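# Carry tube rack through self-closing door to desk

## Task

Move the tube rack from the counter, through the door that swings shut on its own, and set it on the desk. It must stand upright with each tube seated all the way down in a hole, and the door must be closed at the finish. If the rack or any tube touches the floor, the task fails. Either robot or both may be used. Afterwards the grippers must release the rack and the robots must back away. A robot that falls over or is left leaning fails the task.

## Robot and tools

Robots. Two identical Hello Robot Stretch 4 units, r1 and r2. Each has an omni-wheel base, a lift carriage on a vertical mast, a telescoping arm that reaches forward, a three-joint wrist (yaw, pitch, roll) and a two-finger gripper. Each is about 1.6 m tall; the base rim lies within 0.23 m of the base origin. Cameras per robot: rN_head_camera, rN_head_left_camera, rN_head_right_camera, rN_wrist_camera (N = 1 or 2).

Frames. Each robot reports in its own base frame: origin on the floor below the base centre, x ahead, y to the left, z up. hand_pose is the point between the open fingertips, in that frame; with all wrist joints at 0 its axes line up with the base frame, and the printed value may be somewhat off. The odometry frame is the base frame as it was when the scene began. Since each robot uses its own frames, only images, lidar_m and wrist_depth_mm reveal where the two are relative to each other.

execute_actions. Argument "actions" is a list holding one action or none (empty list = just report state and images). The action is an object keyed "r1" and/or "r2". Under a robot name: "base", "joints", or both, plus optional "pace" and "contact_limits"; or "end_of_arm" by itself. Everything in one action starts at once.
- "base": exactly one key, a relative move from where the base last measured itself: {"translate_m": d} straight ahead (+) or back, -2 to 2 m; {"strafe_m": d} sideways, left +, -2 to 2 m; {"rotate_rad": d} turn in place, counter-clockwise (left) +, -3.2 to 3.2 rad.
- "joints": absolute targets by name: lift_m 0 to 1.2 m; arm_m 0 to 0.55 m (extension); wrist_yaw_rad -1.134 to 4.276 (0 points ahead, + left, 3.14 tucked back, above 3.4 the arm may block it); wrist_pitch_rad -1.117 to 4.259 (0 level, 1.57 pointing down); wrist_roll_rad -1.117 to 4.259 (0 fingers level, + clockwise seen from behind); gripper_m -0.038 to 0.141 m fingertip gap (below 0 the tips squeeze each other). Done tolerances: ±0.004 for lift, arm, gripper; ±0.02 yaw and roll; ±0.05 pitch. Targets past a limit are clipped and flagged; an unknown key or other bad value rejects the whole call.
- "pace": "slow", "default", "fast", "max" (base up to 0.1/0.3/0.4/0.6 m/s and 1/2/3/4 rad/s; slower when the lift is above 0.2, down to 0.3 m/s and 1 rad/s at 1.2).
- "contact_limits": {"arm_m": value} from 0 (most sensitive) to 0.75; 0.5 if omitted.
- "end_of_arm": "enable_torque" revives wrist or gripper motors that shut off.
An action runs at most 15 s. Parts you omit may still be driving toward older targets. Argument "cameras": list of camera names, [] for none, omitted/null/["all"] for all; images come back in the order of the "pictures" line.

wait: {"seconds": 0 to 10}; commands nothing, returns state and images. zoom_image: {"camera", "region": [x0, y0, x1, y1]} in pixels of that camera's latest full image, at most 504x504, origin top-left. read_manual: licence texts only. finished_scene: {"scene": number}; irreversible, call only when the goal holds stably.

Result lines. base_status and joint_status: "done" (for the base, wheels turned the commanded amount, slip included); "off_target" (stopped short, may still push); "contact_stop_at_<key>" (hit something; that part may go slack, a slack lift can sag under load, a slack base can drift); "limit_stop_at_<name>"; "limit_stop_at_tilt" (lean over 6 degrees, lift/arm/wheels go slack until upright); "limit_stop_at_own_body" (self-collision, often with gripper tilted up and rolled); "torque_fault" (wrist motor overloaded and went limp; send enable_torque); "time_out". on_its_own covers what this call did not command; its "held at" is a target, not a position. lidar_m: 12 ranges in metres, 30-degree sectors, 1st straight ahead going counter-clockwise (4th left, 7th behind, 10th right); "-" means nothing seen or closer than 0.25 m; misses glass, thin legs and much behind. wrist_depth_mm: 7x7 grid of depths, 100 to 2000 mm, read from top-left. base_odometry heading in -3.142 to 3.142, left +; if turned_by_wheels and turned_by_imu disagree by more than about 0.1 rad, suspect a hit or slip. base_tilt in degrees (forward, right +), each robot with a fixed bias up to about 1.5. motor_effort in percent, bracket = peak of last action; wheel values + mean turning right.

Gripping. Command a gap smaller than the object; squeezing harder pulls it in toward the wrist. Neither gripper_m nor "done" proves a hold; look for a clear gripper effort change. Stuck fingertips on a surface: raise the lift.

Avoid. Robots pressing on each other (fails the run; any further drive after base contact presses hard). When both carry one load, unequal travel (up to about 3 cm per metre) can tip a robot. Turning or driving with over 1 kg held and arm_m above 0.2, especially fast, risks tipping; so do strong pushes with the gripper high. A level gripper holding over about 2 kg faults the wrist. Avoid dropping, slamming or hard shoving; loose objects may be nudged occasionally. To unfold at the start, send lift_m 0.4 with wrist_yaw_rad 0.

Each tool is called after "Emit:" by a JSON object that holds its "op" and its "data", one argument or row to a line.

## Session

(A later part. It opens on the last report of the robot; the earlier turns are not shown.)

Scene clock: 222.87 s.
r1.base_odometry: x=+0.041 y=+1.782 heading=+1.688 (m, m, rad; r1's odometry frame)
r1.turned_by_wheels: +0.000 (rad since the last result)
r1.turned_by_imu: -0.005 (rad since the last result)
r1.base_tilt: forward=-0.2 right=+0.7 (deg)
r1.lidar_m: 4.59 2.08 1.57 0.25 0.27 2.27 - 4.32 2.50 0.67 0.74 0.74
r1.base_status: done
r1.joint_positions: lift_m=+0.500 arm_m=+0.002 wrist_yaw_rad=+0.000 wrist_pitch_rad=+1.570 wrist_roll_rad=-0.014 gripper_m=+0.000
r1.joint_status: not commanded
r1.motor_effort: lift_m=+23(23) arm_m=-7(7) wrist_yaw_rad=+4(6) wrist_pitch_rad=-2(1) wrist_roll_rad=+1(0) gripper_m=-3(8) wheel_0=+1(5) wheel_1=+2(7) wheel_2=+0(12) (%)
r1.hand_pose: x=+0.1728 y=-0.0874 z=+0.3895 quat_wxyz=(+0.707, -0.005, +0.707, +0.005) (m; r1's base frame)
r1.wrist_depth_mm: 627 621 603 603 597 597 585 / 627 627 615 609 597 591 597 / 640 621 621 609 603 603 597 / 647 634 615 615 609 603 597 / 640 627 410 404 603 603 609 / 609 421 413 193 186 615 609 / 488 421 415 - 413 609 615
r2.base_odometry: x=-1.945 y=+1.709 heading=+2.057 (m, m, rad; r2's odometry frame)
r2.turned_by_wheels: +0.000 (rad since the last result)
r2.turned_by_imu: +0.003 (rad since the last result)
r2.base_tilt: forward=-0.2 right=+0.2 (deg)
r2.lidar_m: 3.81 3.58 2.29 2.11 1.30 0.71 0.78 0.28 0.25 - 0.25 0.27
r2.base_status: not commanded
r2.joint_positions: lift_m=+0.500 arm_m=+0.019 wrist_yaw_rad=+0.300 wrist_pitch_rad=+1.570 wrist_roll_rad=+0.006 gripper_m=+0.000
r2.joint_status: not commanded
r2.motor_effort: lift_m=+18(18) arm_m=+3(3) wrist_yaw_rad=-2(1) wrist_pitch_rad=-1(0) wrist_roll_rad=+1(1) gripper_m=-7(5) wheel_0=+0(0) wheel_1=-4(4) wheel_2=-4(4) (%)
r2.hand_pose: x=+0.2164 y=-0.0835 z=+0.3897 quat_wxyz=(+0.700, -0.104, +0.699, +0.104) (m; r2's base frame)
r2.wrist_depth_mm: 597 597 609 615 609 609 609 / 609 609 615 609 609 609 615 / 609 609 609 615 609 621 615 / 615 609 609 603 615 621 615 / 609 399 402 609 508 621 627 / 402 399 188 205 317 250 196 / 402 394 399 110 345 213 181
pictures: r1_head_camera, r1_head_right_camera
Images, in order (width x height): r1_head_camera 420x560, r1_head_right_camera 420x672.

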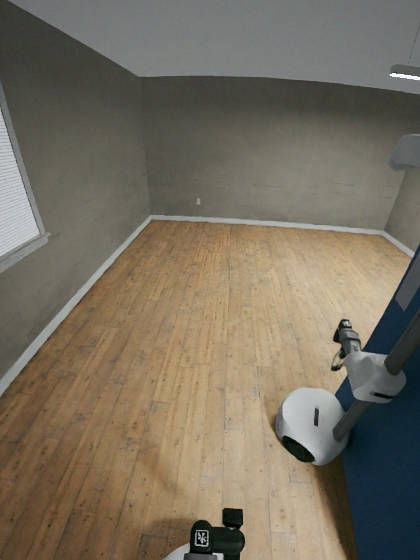

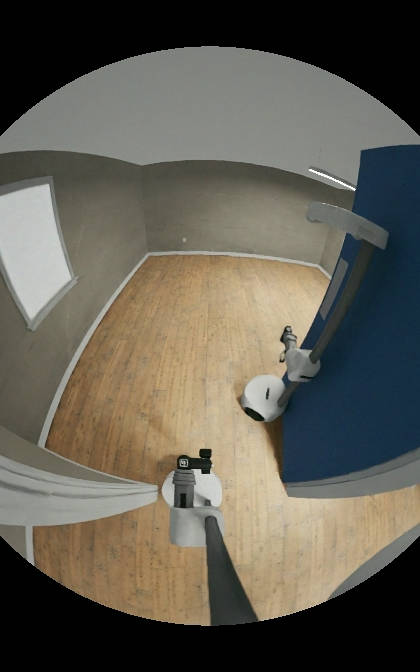

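Emit:
{"op": "execute_actions", "data": {
  "actions": [
    {"r1":{"base":{"translate_m":0.35}}}
  ],
  "cameras": []
}}

Emit:
{"op": "execute_actions", "data": {
  "actions": [
    {"r1":{"base":{"strafe_m":0.2}}}
  ],
  "cameras": []
}}

Emit:
{"op": "execute_actions", "data": {
  "actions": [
    {"r1":{"base":{"translate_m":1.3},"joints":{"lift_m":0.8},"pace":"fast"}}
  ],
  "cameras": ["r1_head_camera","r1_head_right_camera"]
}}

Scene clock: 228.40 s.
r1.base_odometry: x=+0.000 y=+2.130 heading=+1.688 (m, m, rad; r1's odometry frame)
r1.turned_by_wheels: +0.000 (rad since the last result)
r1.turned_by_imu: -0.003 (rad since the last result)
r1.base_tilt: forward=-0.2 right=+0.6 (deg)
r1.lidar_m: 4.24 2.10 1.57 1.20 0.41 0.41 - 4.51 0.73 0.72 0.52 0.60
r1.base_status: done
r1.joint_positions: lift_m=+0.500 arm_m=+0.002 wrist_yaw_rad=+0.000 wrist_pitch_rad=+1.570 wrist_roll_rad=-0.014 gripper_m=+0.000
r1.joint_status: not commanded
r1.motor_effort: lift_m=+23(23) arm_m=-7(8) wrist_yaw_rad=+4(3) wrist_pitch_rad=-1(1) wrist_roll_rad=+1(1) gripper_m=-8(5) wheel_0=+0(6) wheel_1=+1(4) wheel_2=-1(12) (%)
r1.hand_pose: x=+0.1728 y=-0.0874 z=+0.3895 quat_wxyz=(+0.707, -0.005, +0.707, +0.005) (m; r1's base frame)
r1.wrist_depth_mm: 621 615 615 603 597 591 544 / 627 621 615 603 603 597 574 / 640 621 621 609 603 597 591 / 627 627 615 615 609 603 591 / 647 634 415 407 621 609 597 / 640 421 410 194 187 615 609 / 647 421 418 - 413 615 615
r2.base_odometry: x=-1.945 y=+1.709 heading=+2.057 (m, m, rad; r2's odometry frame)
r2.turned_by_wheels: +0.000 (rad since the last result)
r2.turned_by_imu: +0.002 (rad since the last result)
r2.base_tilt: forward=-0.3 right=+0.3 (deg)
r2.lidar_m: 3.81 3.56 2.28 2.10 0.52 0.54 0.78 0.28 0.25 - 0.25 0.26
r2.base_status: not commanded
r2.joint_positions: lift_m=+0.500 arm_m=+0.019 wrist_yaw_rad=+0.300 wrist_pitch_rad=+1.570 wrist_roll_rad=+0.006 gripper_m=+0.000
r2.joint_status: not commanded
r2.motor_effort: lift_m=+18(18) arm_m=+3(3) wrist_yaw_rad=-2(2) wrist_pitch_rad=-1(1) wrist_roll_rad=+1(1) gripper_m=-8(7) wheel_0=+0(0) wheel_1=-4(4) wheel_2=-4(4) (%)
r2.hand_pose: x=+0.2164 y=-0.0835 z=+0.3897 quat_wxyz=(+0.700, -0.104, +0.699, +0.104) (m; r2's base frame)
r2.wrist_depth_mm: 609 609 603 609 615 615 609 / 603 615 609 603 609 621 609 / 609 609 615 609 609 615 621 / 609 603 609 615 621 627 615 / 609 404 399 615 508 621 621 / 399 402 186 204 319 250 196 / 402 399 404 110 342 211 181
pictures: none
No camera images: the call's "cameras" was empty. Leave "cameras" out to get every camera's image.

Scene clock: 230.33 s.
r1.base_odometry: x=-0.199 y=+2.107 heading=+1.688 (m, m, rad; r1's odometry frame)
r1.turned_by_wheels: +0.000 (rad since the last result)
r1.turned_by_imu: -0.001 (rad since the last result)
r1.base_tilt: forward=-0.2 right=+0.6 (deg)
r1.lidar_m: 4.24 1.78 1.36 1.16 0.43 0.32 0.33 4.72 0.93 0.81 0.71 4.38
r1.base_status: done
r1.joint_positions: lift_m=+0.500 arm_m=+0.002 wrist_yaw_rad=+0.000 wrist_pitch_rad=+1.570 wrist_roll_rad=-0.014 gripper_m=+0.000
r1.joint_status: not commanded
r1.motor_effort: lift_m=+23(23) arm_m=-7(7) wrist_yaw_rad=+5(4) wrist_pitch_rad=+0(1) wrist_roll_rad=+0(1) gripper_m=-6(7) wheel_0=-1(9) wheel_1=-2(10) wheel_2=+0(1) (%)
r1.hand_pose: x=+0.1728 y=-0.0874 z=+0.3895 quat_wxyz=(+0.707, -0.005, +0.707, +0.005) (m; r1's base frame)
r1.wrist_depth_mm: 621 615 609 597 591 585 585 / 621 621 609 609 609 591 591 / 634 634 615 609 603 609 597 / 640 634 621 609 609 603 603 / 640 627 410 407 609 603 603 / 647 418 413 193 187 615 609 / 661 424 415 - 413 609 609
r2.base_odometry: x=-1.945 y=+1.709 heading=+2.057 (m, m, rad; r2's odometry frame)
r2.turned_by_wheels: +0.000 (rad since the last result)
r2.turned_by_imu: +0.001 (rad since the last result)
r2.base_tilt: forward=-0.2 right=+0.2 (deg)
r2.lidar_m: 3.81 3.58 2.31 2.11 0.69 0.76 0.76 0.27 0.25 - 0.25 0.26
r2.base_status: not commanded
r2.joint_positions: lift_m=+0.500 arm_m=+0.019 wrist_yaw_rad=+0.300 wrist_pitch_rad=+1.570 wrist_roll_rad=+0.006 gripper_m=+0.000
r2.joint_status: not commanded
r2.motor_effort: lift_m=+18(18) arm_m=+3(3) wrist_yaw_rad=+0(0) wrist_pitch_rad=-1(1) wrist_roll_rad=+1(0) gripper_m=-8(7) wheel_0=+0(0) wheel_1=-4(4) wheel_2=-4(4) (%)
r2.hand_pose: x=+0.2164 y=-0.0835 z=+0.3897 quat_wxyz=(+0.700, -0.104, +0.699, +0.104) (m; r2's base frame)
r2.wrist_depth_mm: 603 609 609 609 609 609 615 / 603 603 615 603 615 621 621 / 603 609 603 615 615 615 615 / 609 609 609 609 615 615 621 / 615 402 407 615 512 615 621 / 402 399 187 204 319 249 196 / 399 399 399 110 343 211 181
pictures: none
No camera images: the call's "cameras" was empty. Leave "cameras" out to get every camera's image.

Scene clock: 234.87 s.
r1.base_odometry: x=-0.351 y=+3.398 heading=+1.688 (m, m, rad; r1's odometry frame)
r1.turned_by_wheels: +0.000 (rad since the last result)
r1.turned_by_imu: -0.005 (rad since the last result)
r1.base_tilt: forward=-0.2 right=+0.6 (deg)
r1.lidar_m: 2.94 1.78 1.31 1.23 1.29 1.67 1.61 0.98 1.02 2.81 3.60 3.03
r1.base_status: done
r1.joint_positions: lift_m=+0.800 arm_m=+0.002 wrist_yaw_rad=+0.000 wrist_pitch_rad=+1.570 wrist_roll_rad=-0.014 gripper_m=+0.000
r1.joint_status: all done
r1.motor_effort: lift_m=+26(27) arm_m=-7(7) wrist_yaw_rad=+4(5) wrist_pitch_rad=-1(2) wrist_roll_rad=+0(0) gripper_m=-5(4) wheel_0=+1(7) wheel_1=+0(9) wheel_2=+2(17) (%)
r1.hand_pose: x=+0.1728 y=-0.0874 z=+0.6893 quat_wxyz=(+0.707, -0.005, +0.707, +0.005) (m; r1's base frame)
r1.wrist_depth_mm: 904 917 891 891 891 878 878 / 931 917 904 891 891 866 878 / 931 917 917 917 891 891 878 / 931 931 917 715 917 904 904 / 946 931 707 699 917 917 891 / 960 960 715 193 187 904 891 / 976 946 732 - 917 917 904
r2.base_odometry: x=-1.945 y=+1.709 heading=+2.057 (m, m, rad; r2's odometry frame)
r2.turned_by_wheels: +0.000 (rad since the last result)
r2.turned_by_imu: +0.002 (rad since the last result)
r2.base_tilt: forward=-0.2 right=+0.3 (deg)
r2.lidar_m: 3.81 1.08 0.98 2.10 1.29 1.16 0.74 0.28 0.25 - 0.25 0.26
r2.base_status: not commanded
r2.joint_positions: lift_m=+0.500 arm_m=+0.019 wrist_yaw_rad=+0.300 wrist_pitch_rad=+1.570 wrist_roll_rad=+0.006 gripper_m=+0.000
r2.joint_status: not commanded
r2.motor_effort: lift_m=+18(18) arm_m=+3(3) wrist_yaw_rad=-1(1) wrist_pitch_rad=+0(1) wrist_roll_rad=+1(1) gripper_m=-8(7) wheel_0=+0(0) wheel_1=-4(4) wheel_2=-4(4) (%)
r2.hand_pose: x=+0.2164 y=-0.0835 z=+0.3897 quat_wxyz=(+0.700, -0.104, +0.699, +0.104) (m; r2's base frame)
r2.wrist_depth_mm: 603 609 603 609 609 615 609 / 603 609 615 609 615 615 627 / 609 603 615 609 609 615 621 / 597 615 609 615 615 615 621 / 609 407 399 615 508 615 621 / 402 399 187 203 317 250 196 / 402 399 402 110 342 212 181
pictures: r1_head_camera, r1_head_right_camera
Images, in order (width x height): r1_head_camera 420x560, r1_head_right_camera 420x672.

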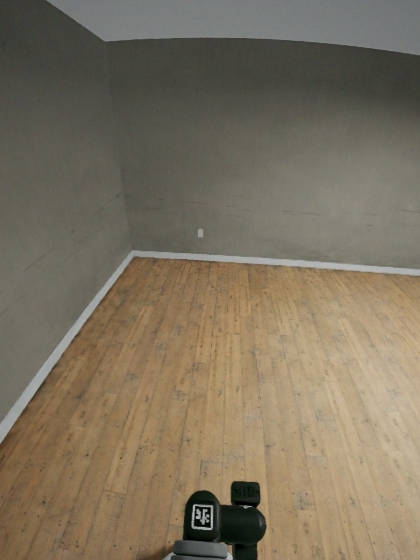

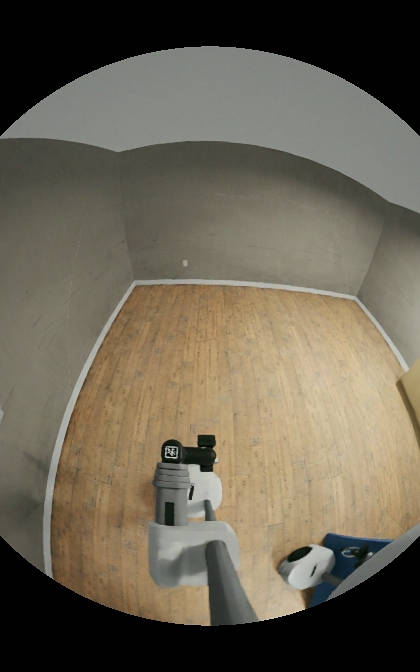

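Turn right to face the counter.

Emit:
{"op": "execute_actions", "data": {
  "actions": [
    {"r1":{"base":{"rotate_rad":-1.55},"joints":{"wrist_pitch_rad":0,"gripper_m":0.141},"pace":"fast"}}
  ],
  "cameras": ["r1_head_camera","r1_wrist_camera"]
}}

Scene clock: 238.33 s.
r1.base_odometry: x=-0.351 y=+3.398 heading=+0.138 (m, m, rad; r1's odometry frame)
r1.turned_by_wheels: -1.550 (rad since the last result)
r1.turned_by_imu: -1.537 (rad since the last result)
r1.base_tilt: forward=-0.2 right=+0.6 (deg)
r1.lidar_m: 2.78 3.63 3.01 2.95 1.72 1.32 1.25 1.33 1.66 1.62 0.99 1.02
r1.base_status: done
r1.joint_positions: lift_m=+0.800 arm_m=+0.002 wrist_yaw_rad=+0.000 wrist_pitch_rad=+0.003 wrist_roll_rad=-0.014 gripper_m=+0.141
r1.joint_status: all done
r1.motor_effort: lift_m=+26(26) arm_m=-7(7) wrist_yaw_rad=+4(4) wrist_pitch_rad=-10(14) wrist_roll_rad=+0(1) gripper_m=+1(5) wheel_0=+2(7) wheel_1=+3(10) wheel_2=+1(6) (%)
r1.hand_pose: x=+0.4611 y=-0.0874 z=+0.9770 quat_wxyz=(+1.000, -0.007, +0.001, +0.000) (m; r1's base frame)
r1.wrist_depth_mm: - - - - - - - / - - - - - - - / - - - - - - - / - - - - - - - / - - - - - - - / - - - - - - - / - - - - - - 1921
r2.base_odometry: x=-1.945 y=+1.709 heading=+2.057 (m, m, rad; r2's odometry frame)
r2.turned_by_wheels: +0.000 (rad since the last result)
r2.turned_by_imu: +0.001 (rad since the last result)
r2.base_tilt: forward=-0.3 right=+0.3 (deg)
r2.lidar_m: 3.80 0.80 0.93 2.10 1.31 1.17 0.76 0.29 0.25 - 0.25 0.25
r2.base_status: not commanded
r2.joint_positions: lift_m=+0.500 arm_m=+0.019 wrist_yaw_rad=+0.300 wrist_pitch_rad=+1.570 wrist_roll_rad=+0.006 gripper_m=+0.000
r2.joint_status: not commanded
r2.motor_effort: lift_m=+18(18) arm_m=+3(3) wrist_yaw_rad=-1(2) wrist_pitch_rad=+0(0) wrist_roll_rad=+1(0) gripper_m=-8(9) wheel_0=+0(0) wheel_1=-4(4) wheel_2=-4(4) (%)
r2.hand_pose: x=+0.2164 y=-0.0835 z=+0.3897 quat_wxyz=(+0.700, -0.104, +0.699, +0.104) (m; r2's base frame)
r2.wrist_depth_mm: 603 603 603 609 609 615 609 / 609 603 615 609 609 615 615 / 615 615 609 609 615 621 615 / 603 609 609 609 615 615 621 / 609 404 402 621 508 615 621 / 404 402 187 204 319 249 196 / 399 397 402 110 340 211 181
pictures: r1_head_camera, r1_wrist_camera
Images, in order (width x height): r1_head_camera 420x560, r1_wrist_camera 616x392.

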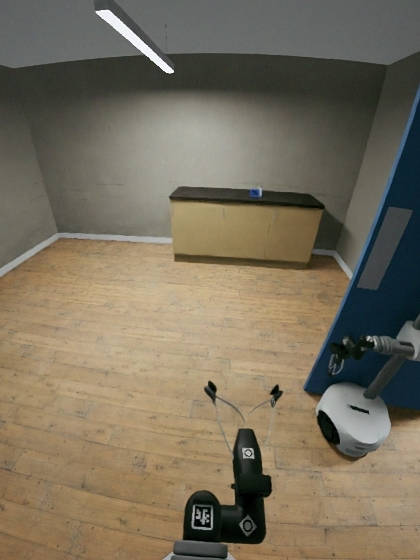

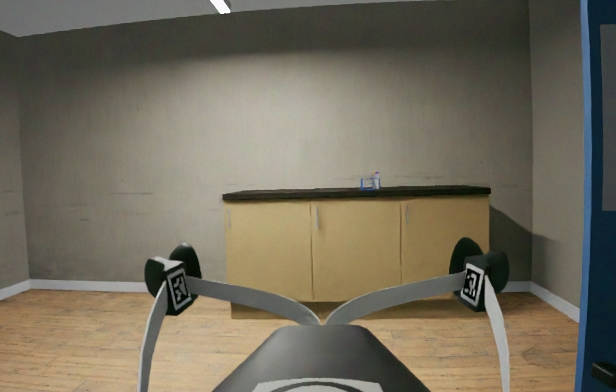

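Emit:
{"op": "execute_actions", "data": {
  "actions": [
    {"r1":{"base":{"strafe_m":0.35},"pace":"fast"}}
  ],
  "cameras": []
}}

Emit:
{"op": "execute_actions", "data": {
  "actions": [
    {"r1":{"base":{"translate_m":1.7},"pace":"max"}}
  ],
  "cameras": ["r1_head_camera","r1_wrist_camera"]
}}

Scene clock: 243.23 s.
r1.base_odometry: x=-0.399 y=+3.745 heading=+0.138 (m, m, rad; r1's odometry frame)
r1.turned_by_wheels: +0.000 (rad since the last result)
r1.turned_by_imu: -0.002 (rad since the last result)
r1.base_tilt: forward=-0.2 right=+0.6 (deg)
r1.lidar_m: 2.79 3.50 2.66 2.60 1.72 1.27 1.26 1.33 1.95 1.95 1.26 1.46
r1.base_status: done
r1.joint_positions: lift_m=+0.800 arm_m=+0.002 wrist_yaw_rad=+0.000 wrist_pitch_rad=+0.003 wrist_roll_rad=-0.014 gripper_m=+0.141
r1.joint_status: not commanded
r1.motor_effort: lift_m=+26(26) arm_m=-7(7) wrist_yaw_rad=+5(4) wrist_pitch_rad=-9(9) wrist_roll_rad=+1(2) gripper_m=+1(1) wheel_0=+1(11) wheel_1=-2(12) wheel_2=+0(1) (%)
r1.hand_pose: x=+0.4611 y=-0.0874 z=+0.9771 quat_wxyz=(+1.000, -0.007, +0.001, +0.000) (m; r1's base frame)
r1.wrist_depth_mm: - - - - - - - / - - - - - - - / - - - - - - - / - - - - - - - / - - - - - - - / - - - - - - - / - - - - - - -
r2.base_odometry: x=-1.945 y=+1.709 heading=+2.057 (m, m, rad; r2's odometry frame)
r2.turned_by_wheels: +0.000 (rad since the last result)
r2.turned_by_imu: +0.002 (rad since the last result)
r2.base_tilt: forward=-0.3 right=+0.3 (deg)
r2.lidar_m: 3.81 1.08 1.27 2.09 1.27 1.17 0.79 0.28 0.25 - 0.25 0.25
r2.base_status: not commanded
r2.joint_positions: lift_m=+0.500 arm_m=+0.019 wrist_yaw_rad=+0.300 wrist_pitch_rad=+1.570 wrist_roll_rad=+0.006 gripper_m=+0.000
r2.joint_status: not commanded
r2.motor_effort: lift_m=+18(18) arm_m=+3(4) wrist_yaw_rad=-1(3) wrist_pitch_rad=+0(0) wrist_roll_rad=+1(1) gripper_m=-8(8) wheel_0=+0(0) wheel_1=-4(4) wheel_2=-4(4) (%)
r2.hand_pose: x=+0.2164 y=-0.0835 z=+0.3897 quat_wxyz=(+0.700, -0.104, +0.699, +0.104) (m; r2's base frame)
r2.wrist_depth_mm: 609 603 603 609 603 615 609 / 603 603 603 609 609 609 615 / 609 609 615 615 609 615 621 / 609 615 609 615 615 615 615 / 609 402 404 621 508 621 621 / 399 399 187 205 319 249 196 / 402 402 402 110 340 211 182
pictures: none
No camera images: the call's "cameras" was empty. Leave "cameras" out to get every camera's image.

Scene clock: 248.77 s.
r1.base_odometry: x=+1.285 y=+3.979 heading=+0.139 (m, m, rad; r1's odometry frame)
r1.turned_by_wheels: +0.000 (rad since the last result)
r1.turned_by_imu: -0.006 (rad since the last result)
r1.base_tilt: forward=-0.2 right=+0.6 (deg)
r1.lidar_m: 1.10 1.87 2.59 2.51 2.66 3.00 2.97 2.81 1.22 2.07 1.53 1.12
r1.base_status: done
r1.joint_positions: lift_m=+0.800 arm_m=+0.002 wrist_yaw_rad=+0.000 wrist_pitch_rad=+0.003 wrist_roll_rad=-0.014 gripper_m=+0.141
r1.joint_status: not commanded
r1.motor_effort: lift_m=+26(26) arm_m=-7(7) wrist_yaw_rad=+3(3) wrist_pitch_rad=-10(10) wrist_roll_rad=+0(0) gripper_m=+2(1) wheel_0=+1(7) wheel_1=+1(8) wheel_2=+3(19) (%)
r1.hand_pose: x=+0.4611 y=-0.0874 z=+0.9771 quat_wxyz=(+1.000, -0.007, +0.001, +0.000) (m; r1's base frame)
r1.wrist_depth_mm: 1576 1576 1576 1537 1499 1464 1430 / 1618 1576 1499 1537 1464 1464 1430 / 1661 1618 1537 1576 1499 1464 1397 / 1661 1618 1576 1537 1537 1464 1025 / 1708 1618 891 931 904 878 878 / 1661 1708 946 917 891 891 891 / 1708 1708 946 - 917 878 891
r2.base_odometry: x=-1.945 y=+1.709 heading=+2.057 (m, m, rad; r2's odometry frame)
r2.turned_by_wheels: +0.000 (rad since the last result)
r2.turned_by_imu: +0.002 (rad since the last result)
r2.base_tilt: forward=-0.2 right=+0.4 (deg)
r2.lidar_m: 3.82 3.56 2.29 2.10 1.28 1.17 0.75 0.28 0.25 - 0.25 0.25
r2.base_status: not commanded
r2.joint_positions: lift_m=+0.500 arm_m=+0.019 wrist_yaw_rad=+0.300 wrist_pitch_rad=+1.570 wrist_roll_rad=+0.006 gripper_m=+0.000
r2.joint_status: not commanded
r2.motor_effort: lift_m=+18(18) arm_m=+3(3) wrist_yaw_rad=-2(0) wrist_pitch_rad=+0(0) wrist_roll_rad=+1(1) gripper_m=-7(6) wheel_0=+0(0) wheel_1=-4(4) wheel_2=-4(4) (%)
r2.hand_pose: x=+0.2164 y=-0.0835 z=+0.3897 quat_wxyz=(+0.700, -0.104, +0.699, +0.104) (m; r2's base frame)
r2.wrist_depth_mm: 603 609 609 603 615 615 621 / 609 609 615 609 609 609 615 / 609 609 609 609 615 615 621 / 615 615 615 615 609 627 615 / 603 402 399 609 508 615 627 / 399 402 187 204 317 249 196 / 399 399 407 110 342 212 181
pictures: r1_head_camera, r1_wrist_camera
Images, in order (width x height): r1_head_camera 420x560, r1_wrist_camera 616x392.

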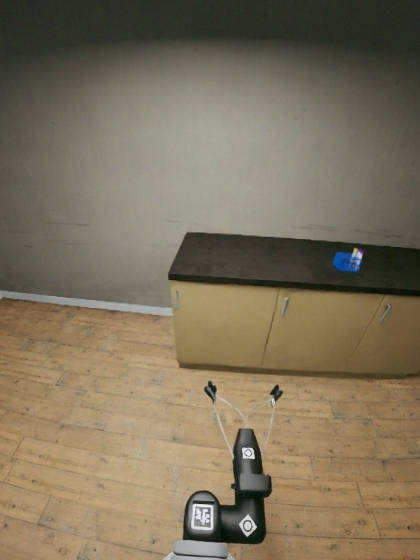

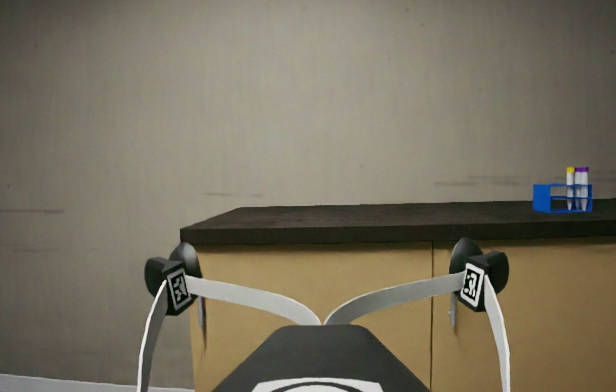

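Emit:
{"op": "execute_actions", "data": {
  "actions": [
    {"r1":{"base":{"rotate_rad":-0.11}}}
  ],
  "cameras": []
}}

Emit:
{"op": "execute_actions", "data": {
  "actions": [
    {"r1":{"base":{"strafe_m":-0.6},"pace":"fast"}}
  ],
  "cameras": ["r1_wrist_camera"]
}}

Scene clock: 251.33 s.
r1.base_odometry: x=+1.285 y=+3.979 heading=+0.029 (m, m, rad; r1's odometry frame)
r1.turned_by_wheels: -0.110 (rad since the last result)
r1.turned_by_imu: -0.110 (rad since the last result)
r1.base_tilt: forward=-0.2 right=+0.6 (deg)
r1.lidar_m: 1.08 1.13 2.39 2.52 2.59 3.12 2.98 3.07 1.21 2.04 1.73 1.16
r1.base_status: done
r1.joint_positions: lift_m=+0.800 arm_m=+0.002 wrist_yaw_rad=+0.000 wrist_pitch_rad=+0.003 wrist_roll_rad=-0.014 gripper_m=+0.141
r1.joint_status: not commanded
r1.motor_effort: lift_m=+26(26) arm_m=-7(7) wrist_yaw_rad=+2(2) wrist_pitch_rad=-10(10) wrist_roll_rad=+1(0) gripper_m=+0(2) wheel_0=+0(6) wheel_1=+2(7) wheel_2=-1(5) (%)
r1.hand_pose: x=+0.4611 y=-0.0874 z=+0.9771 quat_wxyz=(+1.000, -0.007, +0.001, +0.000) (m; r1's base frame)
r1.wrist_depth_mm: 1499 1537 1499 1537 1499 1537 1576 / 1464 1537 1537 1537 1537 1499 1618 / 1537 1537 1499 1537 1537 1576 1537 / 1537 1537 1537 1537 1537 1098 1576 / 1576 917 878 931 917 917 946 / 1537 1576 904 917 931 946 960 / 1576 1576 917 - 960 976 960
r2.base_odometry: x=-1.945 y=+1.709 heading=+2.057 (m, m, rad; r2's odometry frame)
r2.turned_by_wheels: +0.000 (rad since the last result)
r2.turned_by_imu: +0.001 (rad since the last result)
r2.base_tilt: forward=-0.1 right=+0.3 (deg)
r2.lidar_m: 3.81 3.56 2.29 2.11 1.31 1.16 0.76 0.27 0.25 - 0.25 0.25
r2.base_status: not commanded
r2.joint_positions: lift_m=+0.500 arm_m=+0.019 wrist_yaw_rad=+0.300 wrist_pitch_rad=+1.570 wrist_roll_rad=+0.006 gripper_m=+0.000
r2.joint_status: not commanded
r2.motor_effort: lift_m=+18(18) arm_m=+3(3) wrist_yaw_rad=-1(2) wrist_pitch_rad=+0(0) wrist_roll_rad=+1(1) gripper_m=-5(6) wheel_0=+0(0) wheel_1=-4(4) wheel_2=-4(4) (%)
r2.hand_pose: x=+0.2164 y=-0.0835 z=+0.3897 quat_wxyz=(+0.700, -0.104, +0.699, +0.104) (m; r2's base frame)
r2.wrist_depth_mm: 603 603 609 603 603 615 615 / 603 609 615 609 621 609 615 / 609 609 609 603 615 615 615 / 609 615 609 615 615 615 621 / 609 402 402 621 508 621 615 / 402 399 187 204 317 249 196 / 399 402 402 110 342 211 182
pictures: none
No camera images: the call's "cameras" was empty. Leave "cameras" out to get every camera's image.

Scene clock: 254.10 s.
r1.base_odometry: x=+1.302 y=+3.379 heading=+0.029 (m, m, rad; r1's odometry frame)
r1.turned_by_wheels: +0.000 (rad since the last result)
r1.turned_by_imu: -0.001 (rad since the last result)
r1.base_tilt: forward=-0.2 right=+0.7 (deg)
r1.lidar_m: 1.13 1.17 2.43 3.11 3.19 3.09 2.94 0.68 0.68 1.46 1.50 1.21
r1.base_status: done
r1.joint_positions: lift_m=+0.800 arm_m=+0.002 wrist_yaw_rad=+0.000 wrist_pitch_rad=+0.003 wrist_roll_rad=-0.014 gripper_m=+0.141
r1.joint_status: not commanded
r1.motor_effort: lift_m=+25(26) arm_m=-7(7) wrist_yaw_rad=+4(2) wrist_pitch_rad=-9(6) wrist_roll_rad=-1(2) gripper_m=+1(1) wheel_0=-1(11) wheel_1=+1(13) wheel_2=+0(0) (%)
r1.hand_pose: x=+0.4611 y=-0.0874 z=+0.9771 quat_wxyz=(+1.000, -0.007, +0.001, +0.000) (m; r1's base frame)
r1.wrist_depth_mm: 1537 1537 1537 1576 1537 1576 1576 / 1537 1537 1537 1537 1618 1576 1618 / 1537 1537 1576 1537 1618 1576 1618 / 1576 1499 1576 1430 1537 1576 1618 / 946 917 946 960 976 960 1008 / 960 946 960 976 991 1025 991 / 960 976 976 - 991 1008 1025
r2.base_odometry: x=-1.945 y=+1.709 heading=+2.057 (m, m, rad; r2's odometry frame)
r2.turned_by_wheels: +0.000 (rad since the last result)
r2.turned_by_imu: +0.001 (rad since the last result)
r2.base_tilt: forward=-0.4 right=+0.3 (deg)
r2.lidar_m: 3.81 3.55 2.31 2.11 1.29 1.17 0.80 0.27 0.25 - 0.25 0.27
r2.base_status: not commanded
r2.joint_positions: lift_m=+0.500 arm_m=+0.019 wrist_yaw_rad=+0.300 wrist_pitch_rad=+1.570 wrist_roll_rad=+0.006 gripper_m=+0.000
r2.joint_status: not commanded
r2.motor_effort: lift_m=+18(18) arm_m=+3(3) wrist_yaw_rad=+2(2) wrist_pitch_rad=-1(0) wrist_roll_rad=+1(1) gripper_m=-3(5) wheel_0=+0(0) wheel_1=-4(4) wheel_2=-4(4) (%)
r2.hand_pose: x=+0.2164 y=-0.0835 z=+0.3897 quat_wxyz=(+0.700, -0.104, +0.699, +0.104) (m; r2's base frame)
r2.wrist_depth_mm: 603 603 603 603 609 609 615 / 609 609 609 609 615 621 621 / 603 603 609 609 615 609 615 / 615 609 609 621 615 615 615 / 609 402 402 609 508 615 621 / 402 402 187 204 317 250 196 / 402 402 402 110 340 212 181
pictures: r1_wrist_camera
Images, in order (width x height): r1_wrist_camera 616x392.

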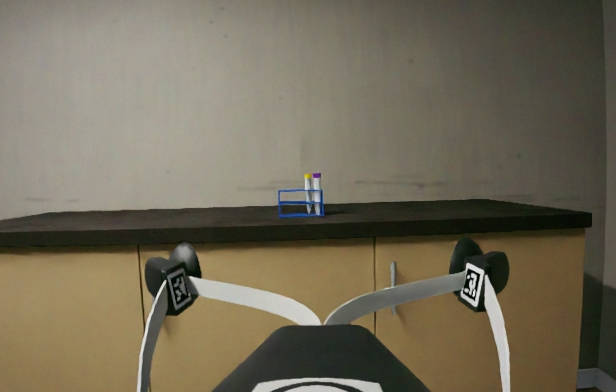

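Emit:
{"op": "execute_actions", "data": {
  "actions": [
    {"r1":{"base":{"translate_m":0.5},"joints":{"lift_m":0.83}}}
  ],
  "cameras": ["r1_wrist_camera","r1_head_camera"]
}}

Scene clock: 258.53 s.
r1.base_odometry: x=+1.802 y=+3.394 heading=+0.029 (m, m, rad; r1's odometry frame)
r1.turned_by_wheels: +0.000 (rad since the last result)
r1.turned_by_imu: -0.003 (rad since the last result)
r1.base_tilt: forward=-0.2 right=+0.7 (deg)
r1.lidar_m: 0.65 0.68 0.86 3.14 3.23 3.63 3.48 1.09 1.44 1.42 1.03 0.69
r1.base_status: done
r1.joint_positions: lift_m=+0.830 arm_m=+0.002 wrist_yaw_rad=+0.000 wrist_pitch_rad=+0.003 wrist_roll_rad=-0.014 gripper_m=+0.141
r1.joint_status: all done
r1.motor_effort: lift_m=+25(28) arm_m=-7(7) wrist_yaw_rad=+3(4) wrist_pitch_rad=-9(9) wrist_roll_rad=+3(0) gripper_m=-1(0) wheel_0=+0(7) wheel_1=+1(6) wheel_2=+1(12) (%)
r1.hand_pose: x=+0.4611 y=-0.0874 z=+1.0071 quat_wxyz=(+1.000, -0.007, +0.001, +0.000) (m; r1's base frame)
r1.wrist_depth_mm: 1042 1060 1060 1060 1060 1098 1078 / 1078 1060 1060 1078 1078 1118 1098 / 1060 1078 1098 1098 1098 1098 1078 / 1078 1098 1078 1118 1098 1098 1078 / 809 778 668 647 723 615 668 / 445 449 449 455 459 466 473 / 469 469 473 - 484 492 496
r2.base_odometry: x=-1.945 y=+1.709 heading=+2.057 (m, m, rad; r2's odometry frame)
r2.turned_by_wheels: +0.000 (rad since the last result)
r2.turned_by_imu: +0.002 (rad since the last result)
r2.base_tilt: forward=-0.3 right=+0.4 (deg)
r2.lidar_m: 3.80 3.59 2.28 2.11 1.29 1.15 0.78 0.29 0.25 - 0.25 0.26
r2.base_status: not commanded
r2.joint_positions: lift_m=+0.500 arm_m=+0.019 wrist_yaw_rad=+0.300 wrist_pitch_rad=+1.570 wrist_roll_rad=+0.006 gripper_m=+0.000
r2.joint_status: not commanded
r2.motor_effort: lift_m=+18(18) arm_m=+3(3) wrist_yaw_rad=+0(1) wrist_pitch_rad=-1(1) wrist_roll_rad=+1(1) gripper_m=-7(12) wheel_0=+0(0) wheel_1=-5(4) wheel_2=-4(4) (%)
r2.hand_pose: x=+0.2164 y=-0.0835 z=+0.3897 quat_wxyz=(+0.700, -0.104, +0.699, +0.104) (m; r2's base frame)
r2.wrist_depth_mm: 603 603 603 603 615 615 609 / 609 603 615 609 609 609 615 / 609 603 609 609 615 621 615 / 609 615 615 621 621 627 609 / 609 404 399 615 508 621 621 / 399 399 187 204 319 249 196 / 399 397 402 110 343 211 182
pictures: r1_head_camera, r1_wrist_camera
Images, in order (width x height): r1_head_camera 420x560, r1_wrist_camera 616x392.

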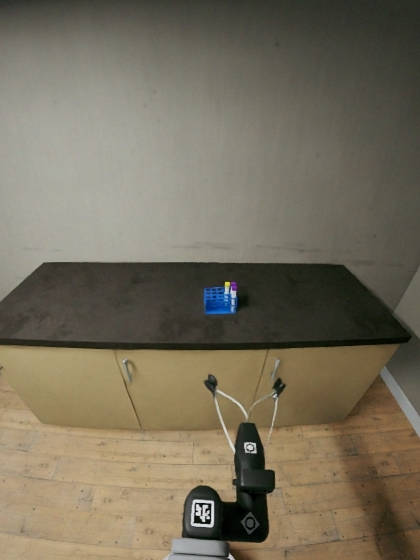

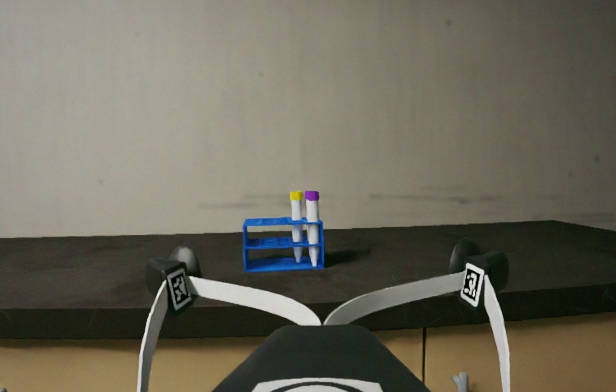

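Emit:
{"op": "execute_actions", "data": {
  "actions": [
    {"r1":{"base":{"strafe_m":0.045},"joints":{"lift_m":0.795,"arm_m":0.2}}}
  ],
  "cameras": ["r1_wrist_camera"]
}}

Scene clock: 262.63 s.
r1.base_odometry: x=+1.800 y=+3.439 heading=+0.029 (m, m, rad; r1's odometry frame)
r1.turned_by_wheels: +0.000 (rad since the last result)
r1.turned_by_imu: -0.002 (rad since the last result)
r1.base_tilt: forward=-0.2 right=+0.6 (deg)
r1.lidar_m: 0.63 0.68 0.86 3.09 3.14 3.62 3.50 1.12 1.47 1.46 1.01 0.70
r1.base_status: done
r1.joint_positions: lift_m=+0.795 arm_m=+0.199 wrist_yaw_rad=+0.000 wrist_pitch_rad=+0.002 wrist_roll_rad=-0.014 gripper_m=+0.141
r1.joint_status: all done
r1.motor_effort: lift_m=+16(23) arm_m=+8(12) wrist_yaw_rad=+4(2) wrist_pitch_rad=-6(8) wrist_roll_rad=+1(1) gripper_m=+0(0) wheel_0=-1(8) wheel_1=+0(8) wheel_2=+0(3) (%)
r1.hand_pose: x=+0.6580 y=-0.0874 z=+0.9730 quat_wxyz=(+1.000, -0.007, +0.001, +0.000) (m; r1's base frame)
r1.wrist_depth_mm: 866 866 878 866 878 891 891 / 866 866 878 878 891 891 904 / 878 878 878 891 904 904 904 / 891 878 891 878 917 904 891 / 603 597 580 455 549 466 512 / 336 312 289 307 282 276 304 / 248 248 252 - 257 258 260
r2.base_odometry: x=-1.945 y=+1.709 heading=+2.057 (m, m, rad; r2's odometry frame)
r2.turned_by_wheels: +0.000 (rad since the last result)
r2.turned_by_imu: +0.002 (rad since the last result)
r2.base_tilt: forward=-0.2 right=+0.3 (deg)
r2.lidar_m: 3.82 3.57 2.28 2.10 1.30 1.16 0.78 0.28 0.25 - 0.25 0.28
r2.base_status: not commanded
r2.joint_positions: lift_m=+0.500 arm_m=+0.019 wrist_yaw_rad=+0.300 wrist_pitch_rad=+1.570 wrist_roll_rad=+0.006 gripper_m=+0.000
r2.joint_status: not commanded
r2.motor_effort: lift_m=+18(18) arm_m=+3(3) wrist_yaw_rad=-3(0) wrist_pitch_rad=+0(1) wrist_roll_rad=+0(0) gripper_m=-4(7) wheel_0=+0(0) wheel_1=-4(4) wheel_2=-4(4) (%)
r2.hand_pose: x=+0.2164 y=-0.0835 z=+0.3897 quat_wxyz=(+0.700, -0.104, +0.699, +0.104) (m; r2's base frame)
r2.wrist_depth_mm: 597 603 609 609 609 609 603 / 609 603 603 615 615 615 615 / 609 609 609 609 615 615 621 / 609 615 615 615 615 615 621 / 615 404 399 609 504 615 621 / 399 399 187 204 317 249 196 / 399 402 402 110 343 211 181
pictures: r1_wrist_camera
Images, in order (width x height): r1_wrist_camera 616x392.

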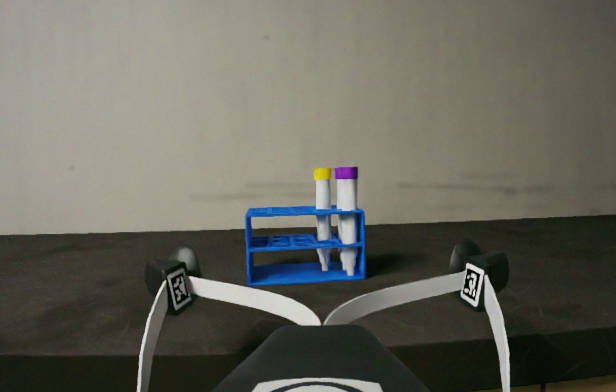

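Emit:
{"op": "execute_actions", "data": {
  "actions": [
    {"r1":{"base":{"strafe_m":0.012},"joints":{"lift_m":0.8,"arm_m":0.39},"pace":"slow"}}
  ],
  "cameras": ["r1_wrist_camera"]
}}

Scene clock: 268.00 s.
r1.base_odometry: x=+1.800 y=+3.451 heading=+0.029 (m, m, rad; r1's odometry frame)
r1.turned_by_wheels: +0.000 (rad since the last result)
r1.turned_by_imu: -0.002 (rad since the last result)
r1.base_tilt: forward=-0.2 right=+0.7 (deg)
r1.lidar_m: 0.65 0.65 0.85 3.08 3.16 3.62 3.49 1.10 1.46 1.48 1.03 0.69
r1.base_status: done
r1.joint_positions: lift_m=+0.800 arm_m=+0.389 wrist_yaw_rad=+0.000 wrist_pitch_rad=+0.002 wrist_roll_rad=-0.014 gripper_m=+0.141
r1.joint_status: all done
r1.motor_effort: lift_m=+26(28) arm_m=+8(11) wrist_yaw_rad=+1(2) wrist_pitch_rad=-9(8) wrist_roll_rad=+2(1) gripper_m=+0(0) wheel_0=-2(7) wheel_1=+2(5) wheel_2=+0(2) (%)
r1.hand_pose: x=+0.8480 y=-0.0874 z=+0.9771 quat_wxyz=(+1.000, -0.007, +0.001, +0.000) (m; r1's base frame)
r1.wrist_depth_mm: 676 676 691 699 707 707 699 / 691 691 683 707 699 699 715 / 691 707 699 699 699 707 707 / 699 699 715 707 707 723 732 / 621 621 281 271 256 477 530 / 349 320 216 217 233 283 317 / 246 241 249 - 236 237 230
r2.base_odometry: x=-1.945 y=+1.709 heading=+2.057 (m, m, rad; r2's odometry frame)
r2.turned_by_wheels: +0.000 (rad since the last result)
r2.turned_by_imu: +0.002 (rad since the last result)
r2.base_tilt: forward=-0.2 right=+0.2 (deg)
r2.lidar_m: 3.82 3.59 2.29 2.10 1.27 1.17 0.76 0.28 0.25 - 0.25 0.27
r2.base_status: not commanded
r2.joint_positions: lift_m=+0.500 arm_m=+0.019 wrist_yaw_rad=+0.300 wrist_pitch_rad=+1.570 wrist_roll_rad=+0.006 gripper_m=+0.000
r2.joint_status: not commanded
r2.motor_effort: lift_m=+18(18) arm_m=+3(3) wrist_yaw_rad=-4(1) wrist_pitch_rad=+0(1) wrist_roll_rad=+0(1) gripper_m=-8(9) wheel_0=+0(0) wheel_1=-4(4) wheel_2=-4(4) (%)
r2.hand_pose: x=+0.2164 y=-0.0835 z=+0.3897 quat_wxyz=(+0.700, -0.104, +0.699, +0.104) (m; r2's base frame)
r2.wrist_depth_mm: 603 615 609 609 609 609 615 / 609 615 609 609 615 609 615 / 609 609 609 615 615 615 615 / 609 609 609 615 627 615 609 / 615 404 404 609 512 615 621 / 402 402 187 204 319 249 196 / 402 399 404 110 345 211 182
pictures: r1_wrist_camera
Images, in order (width x height): r1_wrist_camera 616x392.

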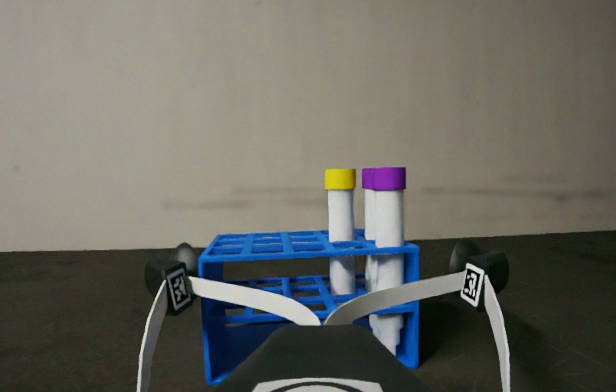

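Emit:
{"op": "execute_actions", "data": {
  "actions": [
    {"r1":{"base":{"strafe_m":0.012},"pace":"slow"}}
  ],
  "cameras": []
}}

Emit:
{"op": "execute_actions", "data": {
  "actions": [
    {"r1":{"joints":{"arm_m":0.435},"pace":"slow"}}
  ],
  "cameras": ["r1_wrist_camera"]
}}

Scene clock: 275.17 s.
r1.base_odometry: x=+1.800 y=+3.463 heading=+0.029 (m, m, rad; r1's odometry frame)
r1.turned_by_wheels: +0.000 (rad since the last result)
r1.turned_by_imu: -0.001 (rad since the last result)
r1.base_tilt: forward=-0.1 right=+0.6 (deg)
r1.lidar_m: 0.64 0.65 0.85 3.05 3.15 3.64 3.50 1.09 1.44 1.48 1.01 0.68
r1.base_status: done
r1.joint_positions: lift_m=+0.800 arm_m=+0.389 wrist_yaw_rad=+0.000 wrist_pitch_rad=+0.002 wrist_roll_rad=-0.014 gripper_m=+0.141
r1.joint_status: not commanded
r1.motor_effort: lift_m=+26(26) arm_m=+8(8) wrist_yaw_rad=+3(2) wrist_pitch_rad=-7(8) wrist_roll_rad=-1(0) gripper_m=+0(1) wheel_0=-2(6) wheel_1=+3(4) wheel_2=+0(0) (%)
r1.hand_pose: x=+0.8480 y=-0.0874 z=+0.9771 quat_wxyz=(+1.000, -0.007, +0.001, +0.000) (m; r1's base frame)
r1.wrist_depth_mm: 676 676 691 683 707 699 699 / 691 699 691 707 699 699 699 / 691 691 699 707 707 707 707 / 691 699 707 723 251 723 715 / 627 615 473 466 235 477 535 / 349 324 233 216 228 283 317 / 247 242 247 - 230 237 230
r2.base_odometry: x=-1.945 y=+1.709 heading=+2.057 (m, m, rad; r2's odometry frame)
r2.turned_by_wheels: +0.000 (rad since the last result)
r2.turned_by_imu: +0.001 (rad since the last result)
r2.base_tilt: forward=-0.3 right=+0.3 (deg)
r2.lidar_m: 3.82 3.58 2.30 2.10 1.28 1.17 0.77 0.29 0.25 - 0.25 0.27
r2.base_status: not commanded
r2.joint_positions: lift_m=+0.500 arm_m=+0.019 wrist_yaw_rad=+0.300 wrist_pitch_rad=+1.570 wrist_roll_rad=+0.006 gripper_m=+0.000
r2.joint_status: not commanded
r2.motor_effort: lift_m=+18(18) arm_m=+3(3) wrist_yaw_rad=-1(4) wrist_pitch_rad=-1(1) wrist_roll_rad=+1(1) gripper_m=-8(6) wheel_0=+0(0) wheel_1=-4(4) wheel_2=-4(4) (%)
r2.hand_pose: x=+0.2164 y=-0.0835 z=+0.3897 quat_wxyz=(+0.700, -0.104, +0.699, +0.104) (m; r2's base frame)
r2.wrist_depth_mm: 603 603 603 609 609 615 615 / 603 609 615 609 609 615 609 / 603 609 609 615 609 615 615 / 615 609 615 621 615 615 615 / 621 402 404 615 508 621 621 / 397 402 187 204 319 251 196 / 399 402 404 110 343 212 182
pictures: none
No camera images: the call's "cameras" was empty. Leave "cameras" out to get every camera's image.

Scene clock: 276.80 s.
r1.base_odometry: x=+1.800 y=+3.463 heading=+0.029 (m, m, rad; r1's odometry frame)
r1.turned_by_wheels: +0.000 (rad since the last result)
r1.turned_by_imu: -0.001 (rad since the last result)
r1.base_tilt: forward=-0.2 right=+0.6 (deg)
r1.lidar_m: 0.63 0.66 0.85 3.07 3.16 3.65 3.48 1.12 1.44 1.49 1.03 0.68
r1.base_status: not commanded
r1.joint_positions: lift_m=+0.800 arm_m=+0.434 wrist_yaw_rad=+0.000 wrist_pitch_rad=+0.002 wrist_roll_rad=-0.014 gripper_m=+0.141
r1.joint_status: all done
r1.motor_effort: lift_m=+27(26) arm_m=+8(7) wrist_yaw_rad=+4(4) wrist_pitch_rad=-7(5) wrist_roll_rad=+1(0) gripper_m=-1(1) wheel_0=-2(2) wheel_1=+3(3) wheel_2=+0(0) (%)
r1.hand_pose: x=+0.8930 y=-0.0874 z=+0.9771 quat_wxyz=(+1.000, -0.007, +0.001, +0.000) (m; r1's base frame)
r1.wrist_depth_mm: 640 640 640 647 647 654 654 / 640 647 647 647 654 668 661 / 654 654 654 647 668 661 668 / 654 661 654 661 226 668 676 / 647 668 462 273 217 421 530 / 349 322 200 213 202 276 317 / 246 241 241 - 209 231 230
r2.base_odometry: x=-1.945 y=+1.709 heading=+2.057 (m, m, rad; r2's odometry frame)
r2.turned_by_wheels: +0.000 (rad since the last result)
r2.turned_by_imu: +0.001 (rad since the last result)
r2.base_tilt: forward=-0.2 right=+0.3 (deg)
r2.lidar_m: 3.82 3.59 2.29 2.12 1.29 1.14 0.78 0.27 0.25 - 0.25 0.25
r2.base_status: not commanded
r2.joint_positions: lift_m=+0.500 arm_m=+0.019 wrist_yaw_rad=+0.300 wrist_pitch_rad=+1.570 wrist_roll_rad=+0.006 gripper_m=+0.000
r2.joint_status: not commanded
r2.motor_effort: lift_m=+18(18) arm_m=+3(3) wrist_yaw_rad=+0(0) wrist_pitch_rad=-1(0) wrist_roll_rad=+1(1) gripper_m=-10(6) wheel_0=+0(0) wheel_1=-4(5) wheel_2=-4(4) (%)
r2.hand_pose: x=+0.2164 y=-0.0835 z=+0.3897 quat_wxyz=(+0.700, -0.104, +0.699, +0.104) (m; r2's base frame)
r2.wrist_depth_mm: 603 609 603 609 609 621 615 / 603 603 609 603 615 609 609 / 609 609 603 609 615 615 615 / 609 609 615 609 615 621 615 / 609 399 402 615 508 615 627 / 402 399 187 205 317 251 196 / 399 402 404 110 340 212 181
pictures: r1_wrist_camera
Images, in order (width x height): r1_wrist_camera 616x392.

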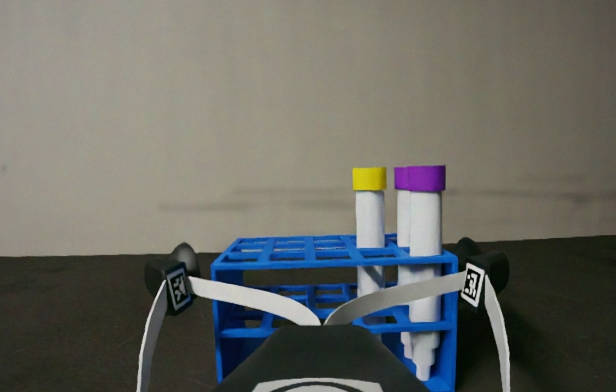

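Emit:
{"op": "execute_actions", "data": {
  "actions": [
    {"r1":{"joints":{"arm_m":0.455},"pace":"slow"}}
  ],
  "cameras": []
}}

Emit:
{"op": "execute_actions", "data": {
  "actions": [
    {"r1":{"joints":{"gripper_m":0.06},"pace":"slow"}}
  ],
  "cameras": []
}}

Emit:
{"op": "execute_actions", "data": {
  "actions": [
    {"r1":{"joints":{"lift_m":0.83},"pace":"slow"}}
  ],
  "cameras": ["r1_wrist_camera"]
}}

Scene clock: 280.13 s.
r1.base_odometry: x=+1.800 y=+3.463 heading=+0.029 (m, m, rad; r1's odometry frame)
r1.turned_by_wheels: +0.000 (rad since the last result)
r1.turned_by_imu: -0.001 (rad since the last result)
r1.base_tilt: forward=-0.1 right=+0.7 (deg)
r1.lidar_m: 0.64 0.66 0.85 3.07 3.15 3.62 3.49 1.13 1.47 1.49 1.05 0.69
r1.base_status: not commanded
r1.joint_positions: lift_m=+0.800 arm_m=+0.454 wrist_yaw_rad=+0.000 wrist_pitch_rad=+0.002 wrist_roll_rad=-0.014 gripper_m=+0.141
r1.joint_status: all done
r1.motor_effort: lift_m=+26(26) arm_m=+8(8) wrist_yaw_rad=+4(5) wrist_pitch_rad=-7(7) wrist_roll_rad=+0(0) gripper_m=+1(1) wheel_0=-2(2) wheel_1=+3(3) wheel_2=+0(0) (%)
r1.hand_pose: x=+0.9130 y=-0.0874 z=+0.9771 quat_wxyz=(+1.000, -0.007, +0.001, +0.000) (m; r1's base frame)
r1.wrist_depth_mm: 621 615 627 627 627 634 634 / 621 621 627 634 634 640 640 / 627 634 640 640 647 647 654 / 640 634 640 640 225 654 654 / 640 634 466 271 219 424 525 / 349 322 200 213 203 274 317 / 247 241 242 - 209 230 230
r2.base_odometry: x=-1.945 y=+1.709 heading=+2.057 (m, m, rad; r2's odometry frame)
r2.turned_by_wheels: +0.000 (rad since the last result)
r2.turned_by_imu: +0.001 (rad since the last result)
r2.base_tilt: forward=-0.3 right=+0.4 (deg)
r2.lidar_m: 3.83 3.58 2.29 2.08 1.26 1.16 0.76 0.28 0.25 - 0.25 0.26
r2.base_status: not commanded
r2.joint_positions: lift_m=+0.500 arm_m=+0.019 wrist_yaw_rad=+0.300 wrist_pitch_rad=+1.570 wrist_roll_rad=+0.006 gripper_m=+0.000
r2.joint_status: not commanded
r2.motor_effort: lift_m=+18(18) arm_m=+3(3) wrist_yaw_rad=-2(2) wrist_pitch_rad=-1(0) wrist_roll_rad=+1(1) gripper_m=-7(5) wheel_0=+0(0) wheel_1=-4(4) wheel_2=-4(4) (%)
r2.hand_pose: x=+0.2164 y=-0.0835 z=+0.3897 quat_wxyz=(+0.700, -0.104, +0.699, +0.104) (m; r2's base frame)
r2.wrist_depth_mm: 603 609 603 609 609 609 609 / 609 609 609 609 609 615 615 / 603 609 609 609 615 615 627 / 609 621 609 615 615 615 621 / 603 402 404 621 508 621 621 / 399 402 187 204 317 250 196 / 402 399 402 110 342 211 181
pictures: none
No camera images: the call's "cameras" was empty. Leave "cameras" out to get every camera's image.

Scene clock: 284.00 s.
r1.base_odometry: x=+1.800 y=+3.463 heading=+0.029 (m, m, rad; r1's odometry frame)
r1.turned_by_wheels: +0.000 (rad since the last result)
r1.turned_by_imu: -0.002 (rad since the last result)
r1.base_tilt: forward=-0.2 right=+0.6 (deg)
r1.lidar_m: 0.63 0.65 0.86 3.06 3.17 3.64 3.48 1.10 1.45 1.48 1.03 0.70
r1.base_status: not commanded
r1.joint_positions: lift_m=+0.800 arm_m=+0.454 wrist_yaw_rad=+0.000 wrist_pitch_rad=+0.002 wrist_roll_rad=-0.014 gripper_m=+0.061
r1.joint_status: all done
r1.motor_effort: lift_m=+26(26) arm_m=+8(8) wrist_yaw_rad=+3(3) wrist_pitch_rad=-8(8) wrist_roll_rad=+1(1) gripper_m=-28(27) wheel_0=-2(2) wheel_1=+3(3) wheel_2=+0(0) (%)
r1.hand_pose: x=+0.9130 y=-0.0874 z=+0.9771 quat_wxyz=(+1.000, -0.007, +0.001, +0.000) (m; r1's base frame)
r1.wrist_depth_mm: 621 621 627 634 634 640 634 / 621 627 627 640 634 640 647 / 621 627 627 634 647 640 647 / 627 640 640 647 207 654 654 / 640 647 230 229 209 544 530 / 349 183 197 232 207 178 312 / 247 240 216 - 185 230 -
r2.base_odometry: x=-1.945 y=+1.709 heading=+2.057 (m, m, rad; r2's odometry frame)
r2.turned_by_wheels: +0.000 (rad since the last result)
r2.turned_by_imu: +0.001 (rad since the last result)
r2.base_tilt: forward=-0.2 right=+0.3 (deg)
r2.lidar_m: 3.82 3.57 2.28 2.10 1.28 1.16 0.75 0.28 0.25 - 0.25 0.25
r2.base_status: not commanded
r2.joint_positions: lift_m=+0.500 arm_m=+0.019 wrist_yaw_rad=+0.300 wrist_pitch_rad=+1.570 wrist_roll_rad=+0.006 gripper_m=+0.000
r2.joint_status: not commanded
r2.motor_effort: lift_m=+18(18) arm_m=+3(3) wrist_yaw_rad=-4(0) wrist_pitch_rad=+0(1) wrist_roll_rad=+1(1) gripper_m=-8(6) wheel_0=+0(0) wheel_1=-4(4) wheel_2=-4(4) (%)
r2.hand_pose: x=+0.2164 y=-0.0835 z=+0.3897 quat_wxyz=(+0.700, -0.104, +0.699, +0.104) (m; r2's base frame)
r2.wrist_depth_mm: 603 603 609 603 609 609 609 / 609 615 603 609 615 615 615 / 603 609 615 609 621 615 615 / 609 615 609 609 615 627 615 / 603 404 404 609 508 615 627 / 399 399 187 204 319 248 196 / 402 402 404 110 343 211 181
pictures: none
No camera images: the call's "cameras" was empty. Leave "cameras" out to get every camera's image.

Scene clock: 285.07 s.
r1.base_odometry: x=+1.800 y=+3.463 heading=+0.029 (m, m, rad; r1's odometry frame)
r1.turned_by_wheels: +0.000 (rad since the last result)
r1.turned_by_imu: +0.000 (rad since the last result)
r1.base_tilt: forward=-0.2 right=+0.6 (deg)
r1.lidar_m: 0.64 0.67 0.86 3.07 3.15 3.62 3.48 1.11 1.46 1.48 1.01 0.69
r1.base_status: not commanded
r1.joint_positions: lift_m=+0.830 arm_m=+0.454 wrist_yaw_rad=+0.000 wrist_pitch_rad=+0.003 wrist_roll_rad=-0.014 gripper_m=+0.061
r1.joint_status: all done
r1.motor_effort: lift_m=+27(29) arm_m=+8(8) wrist_yaw_rad=+3(4) wrist_pitch_rad=-11(10) wrist_roll_rad=-1(1) gripper_m=-30(29) wheel_0=-2(2) wheel_1=+3(3) wheel_2=+0(0) (%)
r1.hand_pose: x=+0.9130 y=-0.0874 z=+1.0068 quat_wxyz=(+1.000, -0.007, +0.002, +0.000) (m; r1's base frame)
r1.wrist_depth_mm: 615 615 627 627 627 634 647 / 627 627 634 634 640 640 647 / 627 627 640 634 640 640 654 / 640 640 634 647 206 654 647 / 640 647 230 229 208 661 654 / 433 183 198 232 207 177 373 / 307 300 216 - 185 283 -
r2.base_odometry: x=-1.945 y=+1.709 heading=+2.057 (m, m, rad; r2's odometry frame)
r2.turned_by_wheels: +0.000 (rad since the last result)
r2.turned_by_imu: +0.000 (rad since the last result)
r2.base_tilt: forward=-0.1 right=+0.4 (deg)
r2.lidar_m: 3.82 3.57 2.30 2.10 1.28 1.16 0.74 0.26 0.25 - 0.25 0.26
r2.base_status: not commanded
r2.joint_positions: lift_m=+0.500 arm_m=+0.019 wrist_yaw_rad=+0.300 wrist_pitch_rad=+1.570 wrist_roll_rad=+0.006 gripper_m=+0.000
r2.joint_status: not commanded
r2.motor_effort: lift_m=+18(18) arm_m=+3(3) wrist_yaw_rad=+0(1) wrist_pitch_rad=-1(0) wrist_roll_rad=+0(1) gripper_m=-4(9) wheel_0=+0(0) wheel_1=-4(4) wheel_2=-4(4) (%)
r2.hand_pose: x=+0.2164 y=-0.0835 z=+0.3897 quat_wxyz=(+0.700, -0.104, +0.699, +0.104) (m; r2's base frame)
r2.wrist_depth_mm: 603 609 603 609 609 609 609 / 597 609 609 615 603 615 621 / 603 609 615 615 615 621 621 / 609 609 609 615 621 621 621 / 609 402 402 615 508 621 615 / 399 399 187 204 317 249 196 / 399 402 399 110 345 211 181
pictures: r1_wrist_camera
Images, in order (width x height): r1_wrist_camera 616x392.

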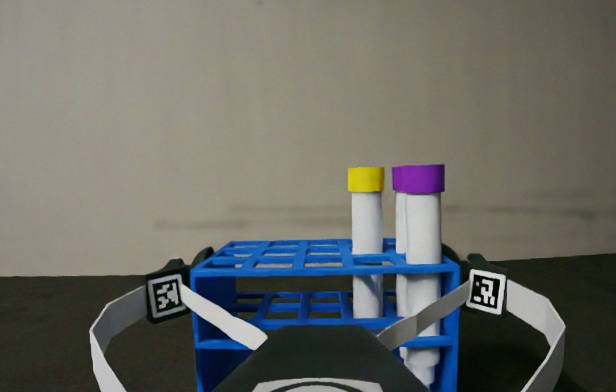

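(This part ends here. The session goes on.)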